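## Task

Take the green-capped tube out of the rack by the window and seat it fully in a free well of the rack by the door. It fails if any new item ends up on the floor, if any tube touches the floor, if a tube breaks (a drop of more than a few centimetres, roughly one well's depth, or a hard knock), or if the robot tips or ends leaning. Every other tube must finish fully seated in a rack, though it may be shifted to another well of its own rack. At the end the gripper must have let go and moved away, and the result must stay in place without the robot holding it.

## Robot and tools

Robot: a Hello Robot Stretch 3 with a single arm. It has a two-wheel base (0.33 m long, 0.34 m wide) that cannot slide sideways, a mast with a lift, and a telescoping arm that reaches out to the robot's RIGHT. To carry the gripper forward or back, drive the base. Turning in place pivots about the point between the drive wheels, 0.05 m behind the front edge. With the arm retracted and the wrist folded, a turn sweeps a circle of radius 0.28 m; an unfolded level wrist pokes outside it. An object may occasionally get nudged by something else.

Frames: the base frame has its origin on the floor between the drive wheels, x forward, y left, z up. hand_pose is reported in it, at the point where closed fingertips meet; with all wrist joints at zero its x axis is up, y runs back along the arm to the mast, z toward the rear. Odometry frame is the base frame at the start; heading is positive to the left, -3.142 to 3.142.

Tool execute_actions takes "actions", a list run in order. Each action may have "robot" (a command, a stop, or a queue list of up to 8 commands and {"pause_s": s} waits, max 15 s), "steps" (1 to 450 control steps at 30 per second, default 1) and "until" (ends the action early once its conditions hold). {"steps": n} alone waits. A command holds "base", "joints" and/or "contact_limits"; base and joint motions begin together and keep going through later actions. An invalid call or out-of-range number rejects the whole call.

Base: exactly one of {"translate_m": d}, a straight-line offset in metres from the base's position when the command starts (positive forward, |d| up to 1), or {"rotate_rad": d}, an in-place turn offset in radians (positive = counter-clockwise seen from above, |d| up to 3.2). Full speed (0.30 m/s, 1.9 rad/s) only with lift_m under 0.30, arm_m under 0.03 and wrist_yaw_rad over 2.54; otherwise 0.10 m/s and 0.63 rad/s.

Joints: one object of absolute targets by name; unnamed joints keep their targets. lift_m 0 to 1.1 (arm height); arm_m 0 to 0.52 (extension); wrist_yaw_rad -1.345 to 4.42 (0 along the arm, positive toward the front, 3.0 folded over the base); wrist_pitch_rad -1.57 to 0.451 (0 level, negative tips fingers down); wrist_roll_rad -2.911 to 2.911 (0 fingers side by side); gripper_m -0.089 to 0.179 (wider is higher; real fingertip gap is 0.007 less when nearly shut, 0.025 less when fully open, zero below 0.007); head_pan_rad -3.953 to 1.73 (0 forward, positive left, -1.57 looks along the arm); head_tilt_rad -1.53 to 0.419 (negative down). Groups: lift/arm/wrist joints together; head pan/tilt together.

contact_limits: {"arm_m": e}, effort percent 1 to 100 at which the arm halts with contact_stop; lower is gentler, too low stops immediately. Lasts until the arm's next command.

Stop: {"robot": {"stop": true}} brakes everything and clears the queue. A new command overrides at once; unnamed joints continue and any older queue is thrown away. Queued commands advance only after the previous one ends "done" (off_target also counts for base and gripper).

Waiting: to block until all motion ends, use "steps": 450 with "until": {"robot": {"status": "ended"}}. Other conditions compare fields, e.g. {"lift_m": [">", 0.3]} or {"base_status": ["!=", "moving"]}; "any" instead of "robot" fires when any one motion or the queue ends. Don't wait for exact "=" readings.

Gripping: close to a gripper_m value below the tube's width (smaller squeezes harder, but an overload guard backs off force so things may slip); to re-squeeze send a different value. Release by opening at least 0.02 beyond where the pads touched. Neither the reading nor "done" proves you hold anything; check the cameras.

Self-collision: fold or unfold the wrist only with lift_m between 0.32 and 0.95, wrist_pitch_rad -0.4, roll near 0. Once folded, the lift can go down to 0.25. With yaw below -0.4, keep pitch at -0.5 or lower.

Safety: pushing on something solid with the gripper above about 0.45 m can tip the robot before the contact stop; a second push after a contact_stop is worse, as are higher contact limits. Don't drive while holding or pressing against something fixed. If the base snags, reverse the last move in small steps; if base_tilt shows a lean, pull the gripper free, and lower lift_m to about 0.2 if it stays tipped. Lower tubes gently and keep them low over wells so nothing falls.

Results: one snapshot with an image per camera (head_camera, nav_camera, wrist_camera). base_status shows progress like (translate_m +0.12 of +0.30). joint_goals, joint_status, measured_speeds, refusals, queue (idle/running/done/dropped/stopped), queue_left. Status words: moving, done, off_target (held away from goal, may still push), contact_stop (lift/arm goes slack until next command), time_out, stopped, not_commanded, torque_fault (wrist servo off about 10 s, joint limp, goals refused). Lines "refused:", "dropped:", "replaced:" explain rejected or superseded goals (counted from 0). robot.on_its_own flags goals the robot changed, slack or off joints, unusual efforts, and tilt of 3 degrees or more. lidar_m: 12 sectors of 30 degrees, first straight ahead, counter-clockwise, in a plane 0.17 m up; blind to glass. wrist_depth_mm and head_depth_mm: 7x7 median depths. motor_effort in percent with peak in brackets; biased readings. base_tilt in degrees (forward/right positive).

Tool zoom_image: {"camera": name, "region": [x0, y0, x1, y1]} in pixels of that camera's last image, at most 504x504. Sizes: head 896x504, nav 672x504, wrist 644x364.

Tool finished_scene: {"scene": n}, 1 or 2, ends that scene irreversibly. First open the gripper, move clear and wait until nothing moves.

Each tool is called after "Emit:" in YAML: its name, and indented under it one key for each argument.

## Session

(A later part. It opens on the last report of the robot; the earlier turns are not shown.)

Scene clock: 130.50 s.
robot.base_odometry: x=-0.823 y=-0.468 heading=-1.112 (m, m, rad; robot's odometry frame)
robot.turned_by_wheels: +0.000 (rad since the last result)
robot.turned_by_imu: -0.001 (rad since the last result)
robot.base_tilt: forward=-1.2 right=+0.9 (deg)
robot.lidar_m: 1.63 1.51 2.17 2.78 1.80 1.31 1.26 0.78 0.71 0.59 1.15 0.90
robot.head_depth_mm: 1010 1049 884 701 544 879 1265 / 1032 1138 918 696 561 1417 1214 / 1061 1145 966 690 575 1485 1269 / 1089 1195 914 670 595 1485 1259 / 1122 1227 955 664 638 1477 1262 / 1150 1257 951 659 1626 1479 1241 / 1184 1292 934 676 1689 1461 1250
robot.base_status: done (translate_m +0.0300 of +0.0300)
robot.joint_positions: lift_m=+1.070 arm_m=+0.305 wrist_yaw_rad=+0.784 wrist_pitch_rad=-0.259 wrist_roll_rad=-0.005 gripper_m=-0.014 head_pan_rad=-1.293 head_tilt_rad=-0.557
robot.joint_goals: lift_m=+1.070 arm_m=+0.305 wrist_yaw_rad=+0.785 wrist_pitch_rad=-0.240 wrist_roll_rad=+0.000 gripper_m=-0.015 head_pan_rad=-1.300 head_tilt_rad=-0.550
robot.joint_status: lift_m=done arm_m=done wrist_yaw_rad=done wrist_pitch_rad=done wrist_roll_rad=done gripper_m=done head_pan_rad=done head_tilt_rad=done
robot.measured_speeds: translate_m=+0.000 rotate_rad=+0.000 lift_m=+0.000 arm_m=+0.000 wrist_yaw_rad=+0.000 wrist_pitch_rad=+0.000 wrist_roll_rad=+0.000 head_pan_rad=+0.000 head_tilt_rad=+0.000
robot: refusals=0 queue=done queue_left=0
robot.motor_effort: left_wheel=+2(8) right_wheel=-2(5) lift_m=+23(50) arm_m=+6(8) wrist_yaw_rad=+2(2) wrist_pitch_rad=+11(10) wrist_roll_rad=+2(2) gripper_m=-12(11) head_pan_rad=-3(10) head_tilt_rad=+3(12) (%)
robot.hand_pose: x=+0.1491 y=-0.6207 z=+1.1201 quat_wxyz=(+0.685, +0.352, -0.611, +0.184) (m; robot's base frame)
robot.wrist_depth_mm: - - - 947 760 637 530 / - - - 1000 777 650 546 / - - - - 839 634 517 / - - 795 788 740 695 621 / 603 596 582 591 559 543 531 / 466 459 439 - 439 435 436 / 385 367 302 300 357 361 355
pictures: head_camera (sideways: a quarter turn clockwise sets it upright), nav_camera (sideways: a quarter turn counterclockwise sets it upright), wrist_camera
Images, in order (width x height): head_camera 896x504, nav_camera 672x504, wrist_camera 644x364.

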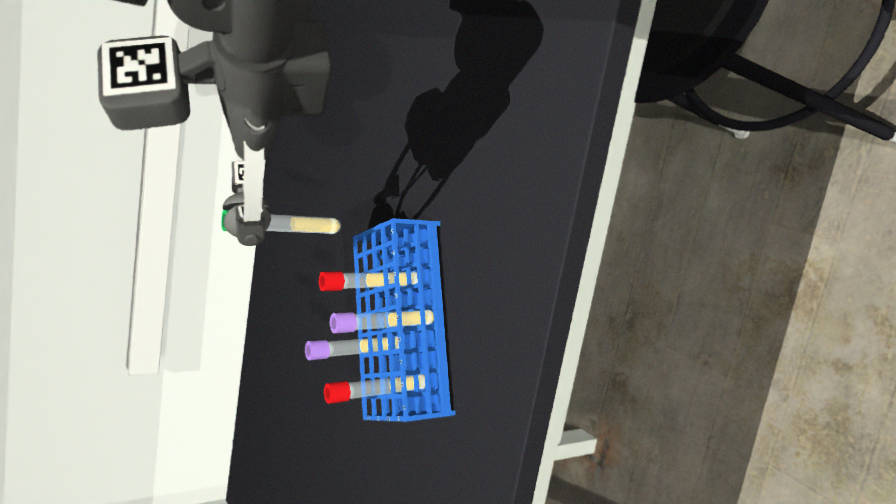

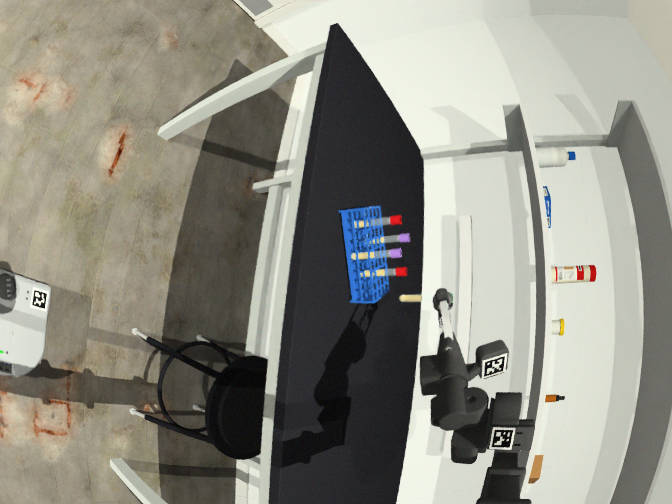

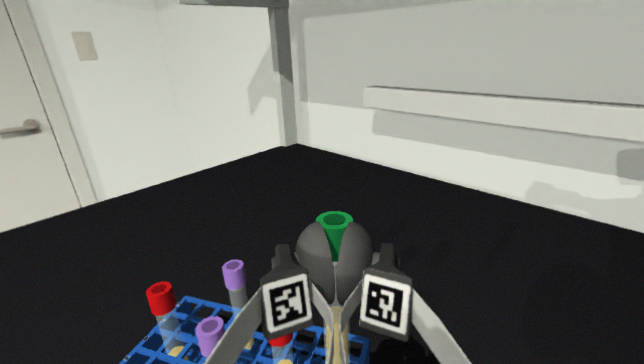

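Emit:
execute_actions:
  actions:
    - {"robot":[{"base":{"translate_m":0.009},"joints":{"arm_m":0.299}},{"joints":{"lift_m":1.036}}],"steps":300,"until":{"robot":{"status":"ended"}}}

Emit:
zoom_image:
  camera: "head_camera"
  region: [280, 190, 460, 320]

Scene clock: 139.87 s.
robot.base_odometry: x=-0.819 y=-0.476 heading=-1.112 (m, m, rad; robot's odometry frame)
robot.turned_by_wheels: +0.000 (rad since the last result)
robot.turned_by_imu: -0.001 (rad since the last result)
robot.base_tilt: forward=-1.2 right=+0.9 (deg)
robot.lidar_m: 1.64 1.50 2.17 2.78 1.82 1.32 1.27 0.79 0.71 0.59 1.16 0.89
robot.head_depth_mm: 1012 1070 - 700 544 876 1279 / 1040 1085 - 698 562 1458 1218 / 1060 1164 914 697 575 1482 1264 / 1093 1202 932 688 594 1480 1260 / 1122 1219 949 662 636 1471 1259 / 1157 1261 946 658 1643 1465 1258 / 1186 1289 942 678 1680 1468 1252
robot.base_status: done (translate_m +0.0090 of +0.0090)
robot.joint_positions: lift_m=+1.036 arm_m=+0.299 wrist_yaw_rad=+0.784 wrist_pitch_rad=-0.259 wrist_roll_rad=-0.005 gripper_m=-0.014 head_pan_rad=-1.293 head_tilt_rad=-0.557
robot.joint_goals: lift_m=+1.036 arm_m=+0.299 wrist_yaw_rad=+0.785 wrist_pitch_rad=-0.240 wrist_roll_rad=+0.000 gripper_m=-0.015 head_pan_rad=-1.300 head_tilt_rad=-0.550
robot.joint_status: lift_m=done arm_m=done wrist_yaw_rad=done wrist_pitch_rad=done wrist_roll_rad=done gripper_m=done head_pan_rad=done head_tilt_rad=done
robot.measured_speeds: translate_m=+0.000 rotate_rad=+0.000 lift_m=+0.000 arm_m=+0.000 wrist_yaw_rad=+0.000 wrist_pitch_rad=+0.000 wrist_roll_rad=+0.000 head_pan_rad=+0.000 head_tilt_rad=+0.000
robot: refusals=0 queue=done queue_left=0
robot.motor_effort: left_wheel=+2(6) right_wheel=-2(6) lift_m=+23(19) arm_m=-4(3) wrist_yaw_rad=+1(0) wrist_pitch_rad=+11(10) wrist_roll_rad=+2(2) gripper_m=-12(11) head_pan_rad=-3(3) head_tilt_rad=+3(3) (%)
robot.hand_pose: x=+0.1491 y=-0.6154 z=+1.0861 quat_wxyz=(+0.685, +0.352, -0.611, +0.184) (m; robot's base frame)
robot.wrist_depth_mm: - - - 943 749 629 540 / - - - 968 753 599 524 / - - - 1000 820 679 572 / - 737 699 694 670 653 598 / 539 526 514 521 494 481 472 / 417 394 346 - 399 394 384 / 348 289 276 254 313 321 321
pictures: head_camera (sideways: a quarter turn clockwise sets it upright), nav_camera (sideways: a quarter turn counterclockwise sets it upright), wrist_camera
Images, in order (width x height): head_camera 896x504, nav_camera 672x504, wrist_camera 644x364.

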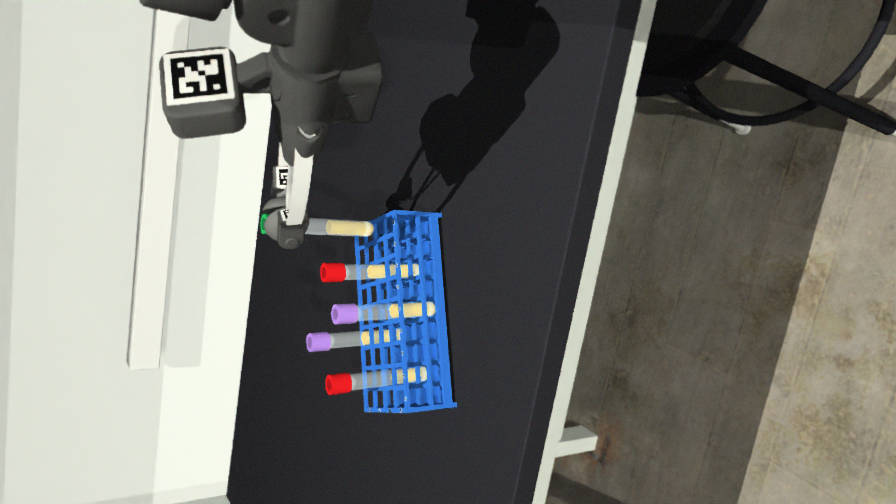

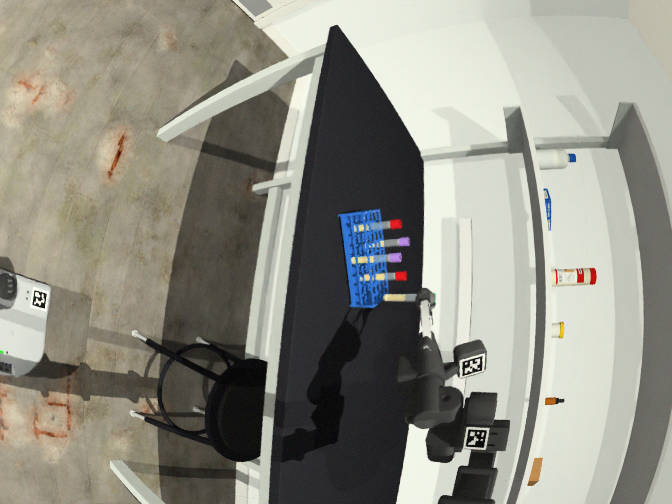

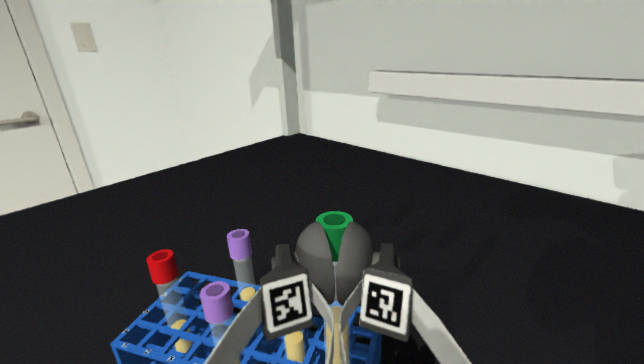

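Region (280, 190, 460, 320) of head_camera's 896x504 image, scaled by 2.800, with more detail than that image has.

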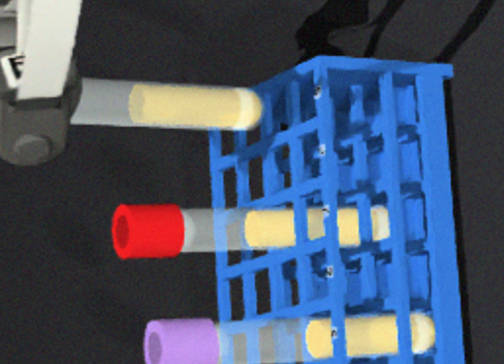

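Emit:
execute_actions:
  actions:
    - {"robot":[{"base":{"translate_m":-0.0055},"joints":{"arm_m":0.3005}},{"joints":{"lift_m":1.026}}],"steps":300,"until":{"robot":{"status":"ended"}}}

Emit:
zoom_image:
  camera: "head_camera"
  region: [320, 185, 460, 295]

Scene clock: 145.33 s.
robot.base_odometry: x=-0.822 y=-0.471 heading=-1.112 (m, m, rad; robot's odometry frame)
robot.turned_by_wheels: +0.000 (rad since the last result)
robot.turned_by_imu: -0.001 (rad since the last result)
robot.base_tilt: forward=-1.2 right=+0.9 (deg)
robot.lidar_m: 1.64 1.51 2.17 2.78 1.81 1.31 1.26 0.78 0.71 0.59 1.15 0.89
robot.head_depth_mm: 1012 1061 - 703 546 882 1282 / 1036 1036 - 696 559 1428 1211 / 1064 1168 912 693 576 1486 1269 / 1090 1203 911 669 595 1491 1263 / 1119 1234 950 667 637 1487 1263 / 1152 1255 946 658 1645 1479 1251 / 1191 1292 934 679 1682 1468 1255
robot.base_status: done (translate_m -0.0055 of -0.0055)
robot.joint_positions: lift_m=+1.026 arm_m=+0.300 wrist_yaw_rad=+0.784 wrist_pitch_rad=-0.259 wrist_roll_rad=-0.005 gripper_m=-0.014 head_pan_rad=-1.293 head_tilt_rad=-0.557
robot.joint_goals: lift_m=+1.026 arm_m=+0.300 wrist_yaw_rad=+0.785 wrist_pitch_rad=-0.240 wrist_roll_rad=+0.000 gripper_m=-0.015 head_pan_rad=-1.300 head_tilt_rad=-0.550
robot.joint_status: lift_m=done arm_m=done wrist_yaw_rad=done wrist_pitch_rad=done wrist_roll_rad=done gripper_m=done head_pan_rad=done head_tilt_rad=done
robot.measured_speeds: translate_m=+0.000 rotate_rad=+0.000 lift_m=+0.000 arm_m=+0.000 wrist_yaw_rad=+0.000 wrist_pitch_rad=+0.000 wrist_roll_rad=+0.000 head_pan_rad=+0.000 head_tilt_rad=+0.000
robot: refusals=0 queue=done queue_left=0
robot.motor_effort: left_wheel=+2(3) right_wheel=-3(7) lift_m=+23(24) arm_m=+6(5) wrist_yaw_rad=+2(2) wrist_pitch_rad=+11(10) wrist_roll_rad=+2(2) gripper_m=-10(11) head_pan_rad=-3(4) head_tilt_rad=+4(3) (%)
robot.hand_pose: x=+0.1491 y=-0.6162 z=+1.0762 quat_wxyz=(+0.685, +0.352, -0.611, +0.184) (m; robot's base frame)
robot.wrist_depth_mm: - - - 921 764 636 540 / - - - 968 727 610 514 / - - - - 834 701 577 / - 693 679 658 643 633 579 / 523 509 468 497 470 468 463 / 399 380 307 - 383 375 367 / 330 274 272 248 300 312 307
pictures: head_camera (sideways: a quarter turn clockwise sets it upright), nav_camera (sideways: a quarter turn counterclockwise sets it upright), wrist_camera
Images, in order (width x height): head_camera 896x504, nav_camera 672x504, wrist_camera 644x364.

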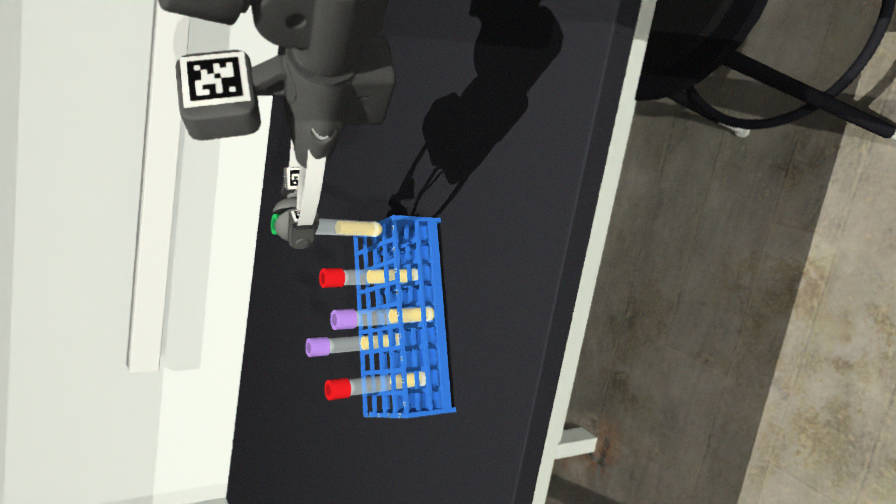

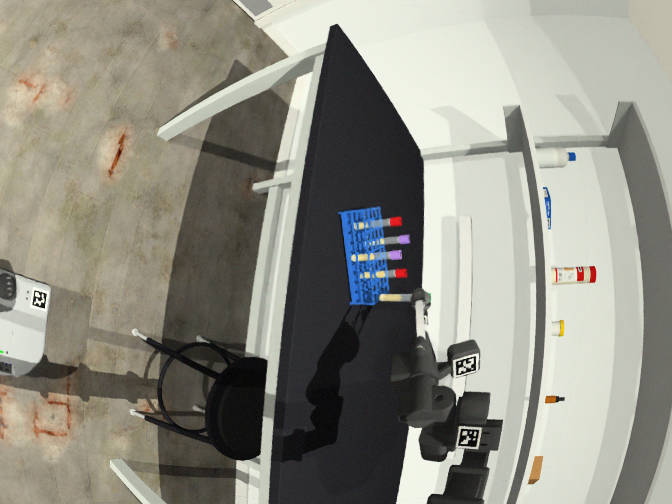

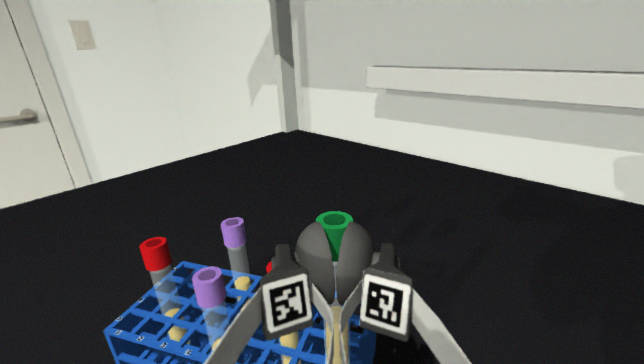

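Region (320, 185, 460, 295) of head_camera's 896x504 image, scaled by 3.600, with more detail than that image has; it fills the top 396 rows of this view, and the rest is white.

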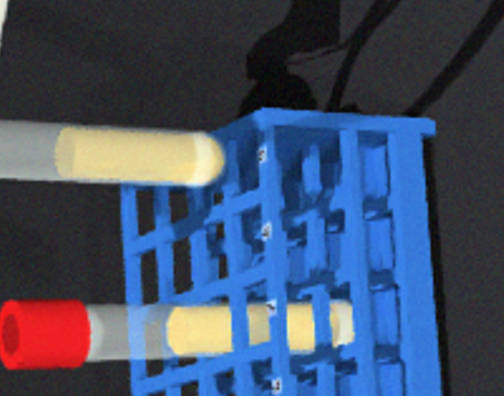

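Emit:
execute_actions:
  actions:
    - {"robot":{"joints":{"lift_m":1.01}},"steps":300,"until":{"robot":{"status":"ended"}}}

Emit:
zoom_image:
  camera: "head_camera"
  region: [320, 185, 460, 295]

Scene clock: 148.70 s.
robot.base_odometry: x=-0.822 y=-0.471 heading=-1.112 (m, m, rad; robot's odometry frame)
robot.turned_by_wheels: +0.000 (rad since the last result)
robot.turned_by_imu: +0.000 (rad since the last result)
robot.base_tilt: forward=-1.3 right=+0.8 (deg)
robot.lidar_m: 1.64 1.51 2.18 2.78 1.81 1.31 1.26 0.78 0.70 0.59 1.15 0.90
robot.head_depth_mm: 1006 1071 - 675 545 879 1268 / 1041 1080 - 670 562 1413 1210 / 1061 1173 1029 692 576 1487 1271 / 1091 1199 908 668 593 1501 1260 / 1120 1232 954 670 636 1483 1255 / 1154 1264 945 658 1641 1473 1260 / 1185 1293 934 678 1683 1483 1250
robot.base_status: done (translate_m -0.0055 of -0.0055)
robot.joint_positions: lift_m=+1.010 arm_m=+0.300 wrist_yaw_rad=+0.784 wrist_pitch_rad=-0.259 wrist_roll_rad=-0.005 gripper_m=-0.014 head_pan_rad=-1.293 head_tilt_rad=-0.557
robot.joint_goals: lift_m=+1.010 arm_m=+0.300 wrist_yaw_rad=+0.785 wrist_pitch_rad=-0.240 wrist_roll_rad=+0.000 gripper_m=-0.015 head_pan_rad=-1.300 head_tilt_rad=-0.550
robot.joint_status: lift_m=done arm_m=done wrist_yaw_rad=done wrist_pitch_rad=done wrist_roll_rad=done gripper_m=done head_pan_rad=done head_tilt_rad=done
robot.measured_speeds: translate_m=+0.000 rotate_rad=+0.000 lift_m=+0.000 arm_m=+0.000 wrist_yaw_rad=+0.000 wrist_pitch_rad=+0.000 wrist_roll_rad=+0.000 head_pan_rad=+0.000 head_tilt_rad=+0.000
robot: refusals=0 queue=done queue_left=0
robot.motor_effort: left_wheel=+2(2) right_wheel=-2(3) lift_m=+23(24) arm_m=+6(6) wrist_yaw_rad=+1(2) wrist_pitch_rad=+10(11) wrist_roll_rad=+2(2) gripper_m=-10(11) head_pan_rad=-2(3) head_tilt_rad=+4(3) (%)
robot.hand_pose: x=+0.1491 y=-0.6162 z=+1.0601 quat_wxyz=(+0.685, +0.352, -0.611, +0.184) (m; robot's base frame)
robot.wrist_depth_mm: - - - 918 760 631 541 / - - - 969 763 611 510 / - - - 946 858 677 580 / - 634 643 637 607 591 562 / 479 445 459 466 448 433 431 / 371 310 298 - 357 346 343 / 310 268 247 229 283 292 290
pictures: head_camera (sideways: a quarter turn clockwise sets it upright), nav_camera (sideways: a quarter turn counterclockwise sets it upright), wrist_camera
Images, in order (width x height): head_camera 896x504, nav_camera 672x504, wrist_camera 644x364.

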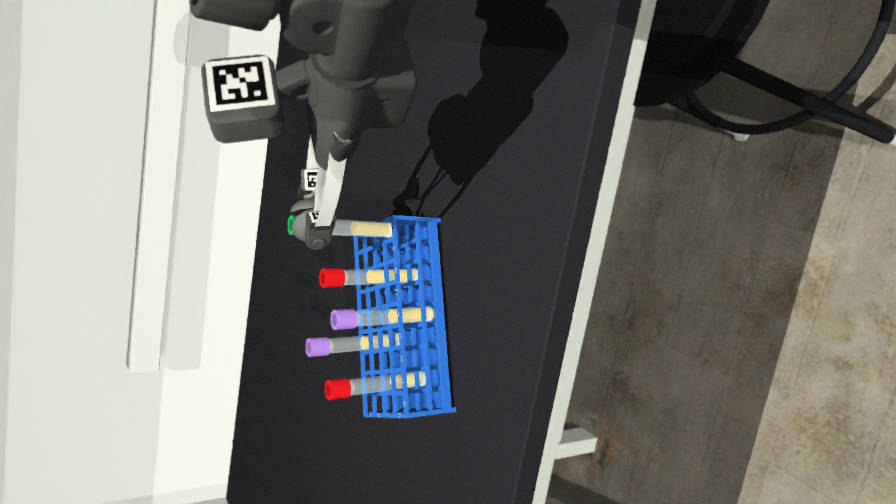

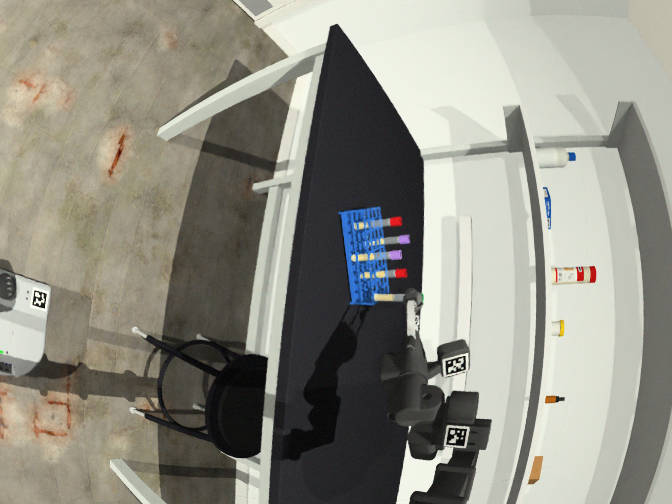

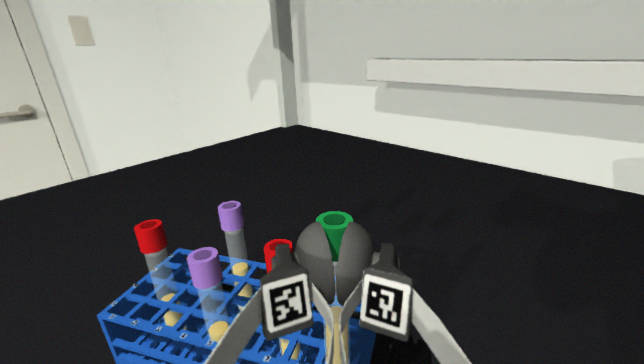

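Region (320, 185, 460, 295) of head_camera's 896x504 image, scaled by 3.600, with more detail than that image has; it fills the top 396 rows of this view, and the rest is white.

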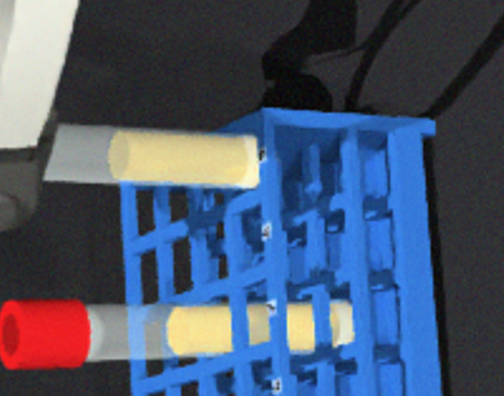

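Emit:
execute_actions:
  actions:
    - {"robot":{"joints":{"lift_m":0.975}},"steps":300,"until":{"robot":{"status":"ended"}}}

Emit:
zoom_image:
  camera: "head_camera"
  region: [300, 185, 460, 335]

Scene clock: 150.53 s.
robot.base_odometry: x=-0.822 y=-0.471 heading=-1.112 (m, m, rad; robot's odometry frame)
robot.turned_by_wheels: +0.000 (rad since the last result)
robot.turned_by_imu: +0.000 (rad since the last result)
robot.base_tilt: forward=-1.2 right=+0.9 (deg)
robot.lidar_m: 1.63 1.51 2.18 2.77 1.80 1.31 1.27 0.78 0.70 0.59 1.15 0.89
robot.head_depth_mm: 1009 1107 1040 650 544 880 1274 / 1039 1130 - 647 562 1414 1218 / 1062 1167 1020 693 576 1488 1258 / 1090 1203 962 670 592 1481 1256 / 1123 1229 949 670 634 1485 1249 / 1155 1263 943 661 1648 1483 1249 / 1186 1293 939 680 1682 1477 1249
robot.base_status: done (translate_m -0.0055 of -0.0055)
robot.joint_positions: lift_m=+0.975 arm_m=+0.300 wrist_yaw_rad=+0.784 wrist_pitch_rad=-0.259 wrist_roll_rad=-0.005 gripper_m=-0.014 head_pan_rad=-1.293 head_tilt_rad=-0.557
robot.joint_goals: lift_m=+0.975 arm_m=+0.300 wrist_yaw_rad=+0.785 wrist_pitch_rad=-0.240 wrist_roll_rad=+0.000 gripper_m=-0.015 head_pan_rad=-1.300 head_tilt_rad=-0.550
robot.joint_status: lift_m=done arm_m=done wrist_yaw_rad=done wrist_pitch_rad=done wrist_roll_rad=done gripper_m=done head_pan_rad=done head_tilt_rad=done
robot.measured_speeds: translate_m=+0.000 rotate_rad=+0.000 lift_m=+0.000 arm_m=+0.000 wrist_yaw_rad=+0.000 wrist_pitch_rad=+0.000 wrist_roll_rad=+0.000 head_pan_rad=+0.000 head_tilt_rad=+0.000
robot: refusals=0 queue=done queue_left=0
robot.motor_effort: left_wheel=+2(2) right_wheel=-3(2) lift_m=+22(24) arm_m=+6(6) wrist_yaw_rad=+1(1) wrist_pitch_rad=+10(11) wrist_roll_rad=+2(2) gripper_m=-11(10) head_pan_rad=-2(3) head_tilt_rad=+3(3) (%)
robot.hand_pose: x=+0.1491 y=-0.6162 z=+1.0252 quat_wxyz=(+0.685, +0.352, -0.611, +0.184) (m; robot's base frame)
robot.wrist_depth_mm: - - - 961 743 616 523 / - - - 989 783 655 544 / - - 881 816 787 697 592 / 584 565 517 535 513 496 489 / 417 388 283 279 387 376 369 / 328 251 240 - 308 302 299 / 270 245 230 205 242 249 246
pictures: head_camera (sideways: a quarter turn clockwise sets it upright), nav_camera (sideways: a quarter turn counterclockwise sets it upright), wrist_camera
Images, in order (width x height): head_camera 896x504, nav_camera 672x504, wrist_camera 644x364.

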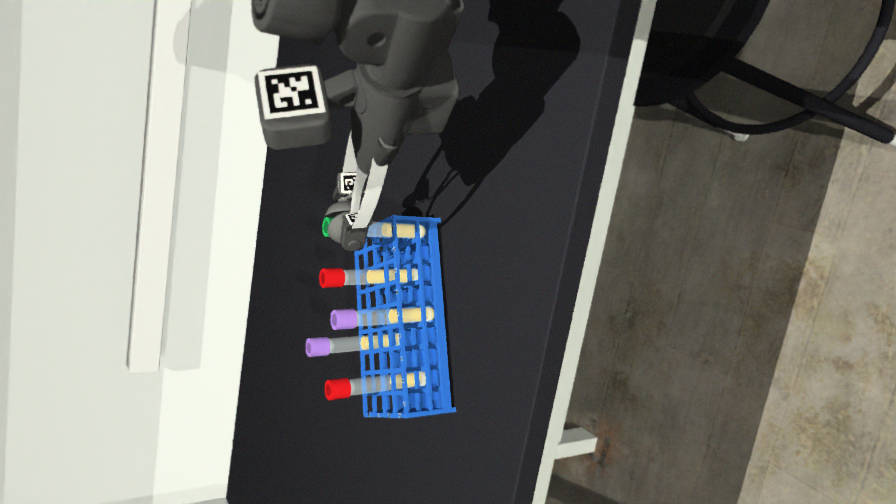

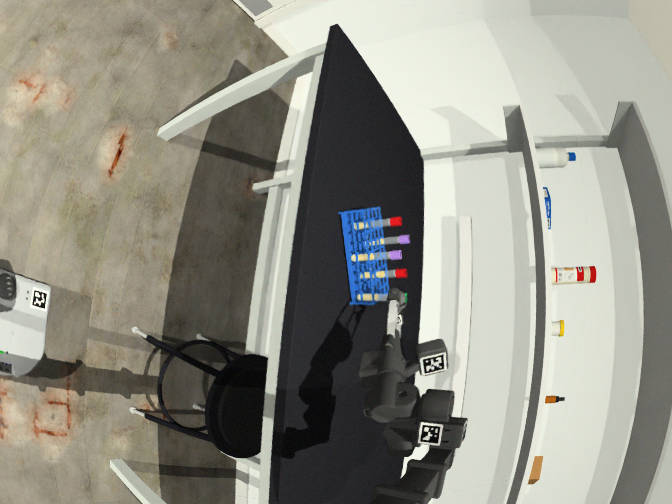

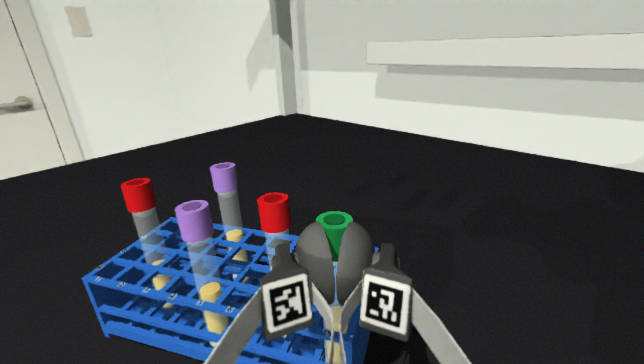

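Region (300, 185, 460, 335) of head_camera's 896x504 image, scaled by 3.150, with more detail than that image has; it fills the top 472 rows of this view, and the rest is white.

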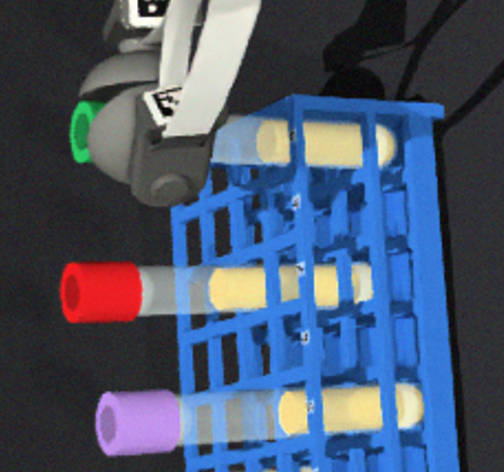

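Emit:
execute_actions:
  actions:
    - {"robot":[{"joints":{"lift_m":0.972}},{"joints":{"gripper_m":0.05}},{"joints":{"lift_m":1.045}},{"joints":{"arm_m":0.0}}],"steps":450,"until":{"robot":{"status":"ended"}}}

Emit:
zoom_image:
  camera: "wrist_camera"
  region: [300, 130, 560, 300]

Scene clock: 158.90 s.
robot.base_odometry: x=-0.822 y=-0.471 heading=-1.112 (m, m, rad; robot's odometry frame)
robot.turned_by_wheels: +0.000 (rad since the last result)
robot.turned_by_imu: -0.001 (rad since the last result)
robot.base_tilt: forward=-1.3 right=+0.9 (deg)
robot.lidar_m: 1.64 1.51 2.17 2.78 1.81 1.31 1.26 0.78 0.70 0.59 1.15 0.89
robot.head_depth_mm: 1009 1109 983 702 563 - 1189 / 1032 1140 1034 659 - - 1196 / 1062 1168 1029 - - - 1233 / 1100 1205 1017 - - 1464 1255 / 1119 1228 952 668 1637 1472 1256 / 1160 1264 945 661 1636 1473 1257 / 1191 1300 937 677 1675 1480 1257
robot.base_status: done (translate_m -0.0055 of -0.0055)
robot.joint_positions: lift_m=+1.045 arm_m=+0.002 wrist_yaw_rad=+0.785 wrist_pitch_rad=-0.259 wrist_roll_rad=-0.005 gripper_m=+0.050 head_pan_rad=-1.293 head_tilt_rad=-0.556
robot.joint_goals: lift_m=+1.045 arm_m=+0.000 wrist_yaw_rad=+0.785 wrist_pitch_rad=-0.240 wrist_roll_rad=+0.000 gripper_m=+0.050 head_pan_rad=-1.300 head_tilt_rad=-0.550
robot.joint_status: lift_m=done arm_m=done wrist_yaw_rad=done wrist_pitch_rad=done wrist_roll_rad=done gripper_m=done head_pan_rad=done head_tilt_rad=done
robot.measured_speeds: translate_m=+0.000 rotate_rad=+0.000 lift_m=+0.000 arm_m=+0.000 wrist_yaw_rad=+0.000 wrist_pitch_rad=+0.000 wrist_roll_rad=+0.000 head_pan_rad=+0.000 head_tilt_rad=+0.000
robot: refusals=0 queue=done queue_left=0
robot.motor_effort: left_wheel=+2(2) right_wheel=-2(3) lift_m=+50(53) arm_m=-4(5) wrist_yaw_rad=+1(1) wrist_pitch_rad=+10(10) wrist_roll_rad=+2(2) gripper_m=-1(81) head_pan_rad=-4(2) head_tilt_rad=+3(3) (%)
robot.hand_pose: x=+0.1492 y=-0.3184 z=+1.0943 quat_wxyz=(+0.685, +0.352, -0.611, +0.184) (m; robot's base frame)
robot.wrist_depth_mm: - - - - - 867 756 / - - - - - 886 758 / - - - - - 975 824 / - - 742 714 652 637 659 / - - 601 516 465 452 499 / - - 882 426 - 397 395 / - - - - 335 331 325
pictures: head_camera (sideways: a quarter turn clockwise sets it upright), nav_camera (sideways: a quarter turn counterclockwise sets it upright), wrist_camera
Images, in order (width x height): head_camera 896x504, nav_camera 672x504, wrist_camera 644x364.

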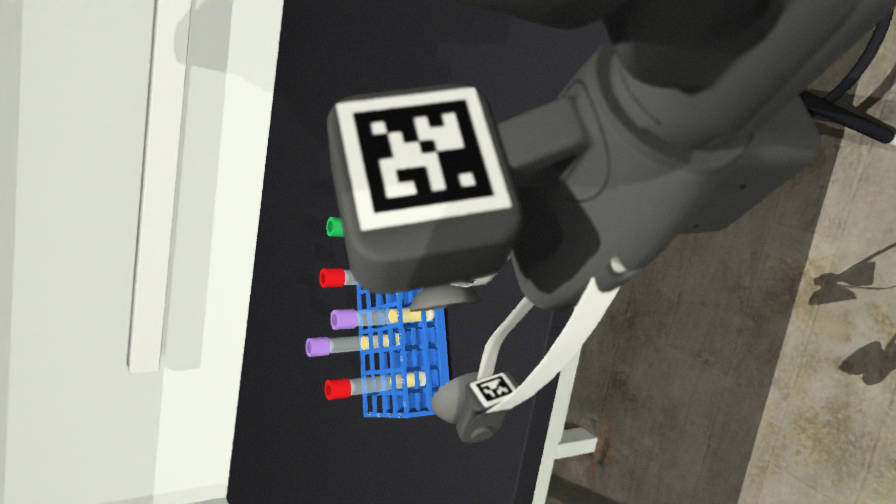

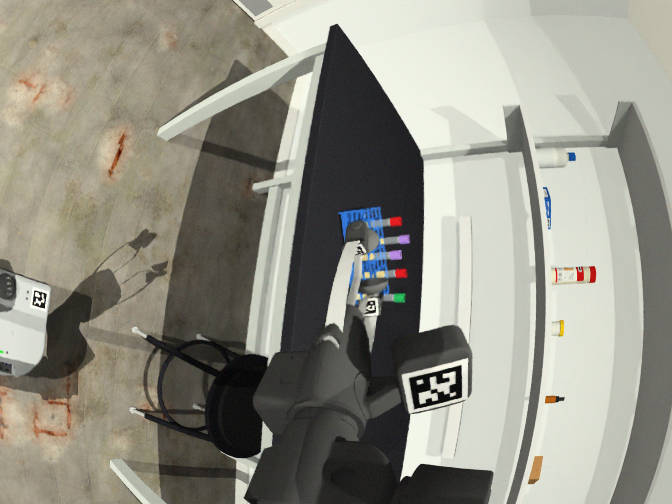

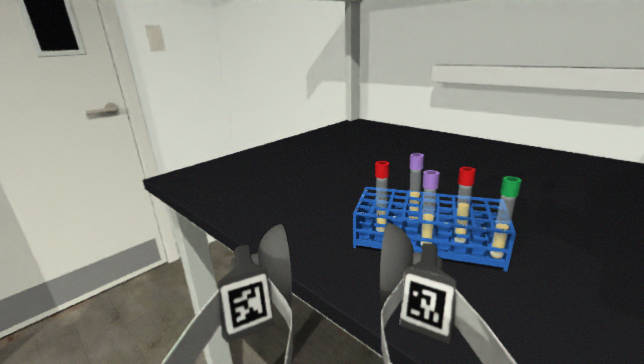

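Region (300, 130, 560, 300) of wrist_camera's 644x364 image, scaled by 1.938; it fills the top 330 rows of this view, and the rest is white.

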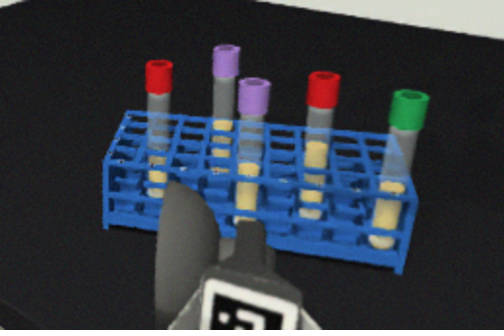

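Emit:
finished_scene:
  scene: 2

The scene is finished: the task was done.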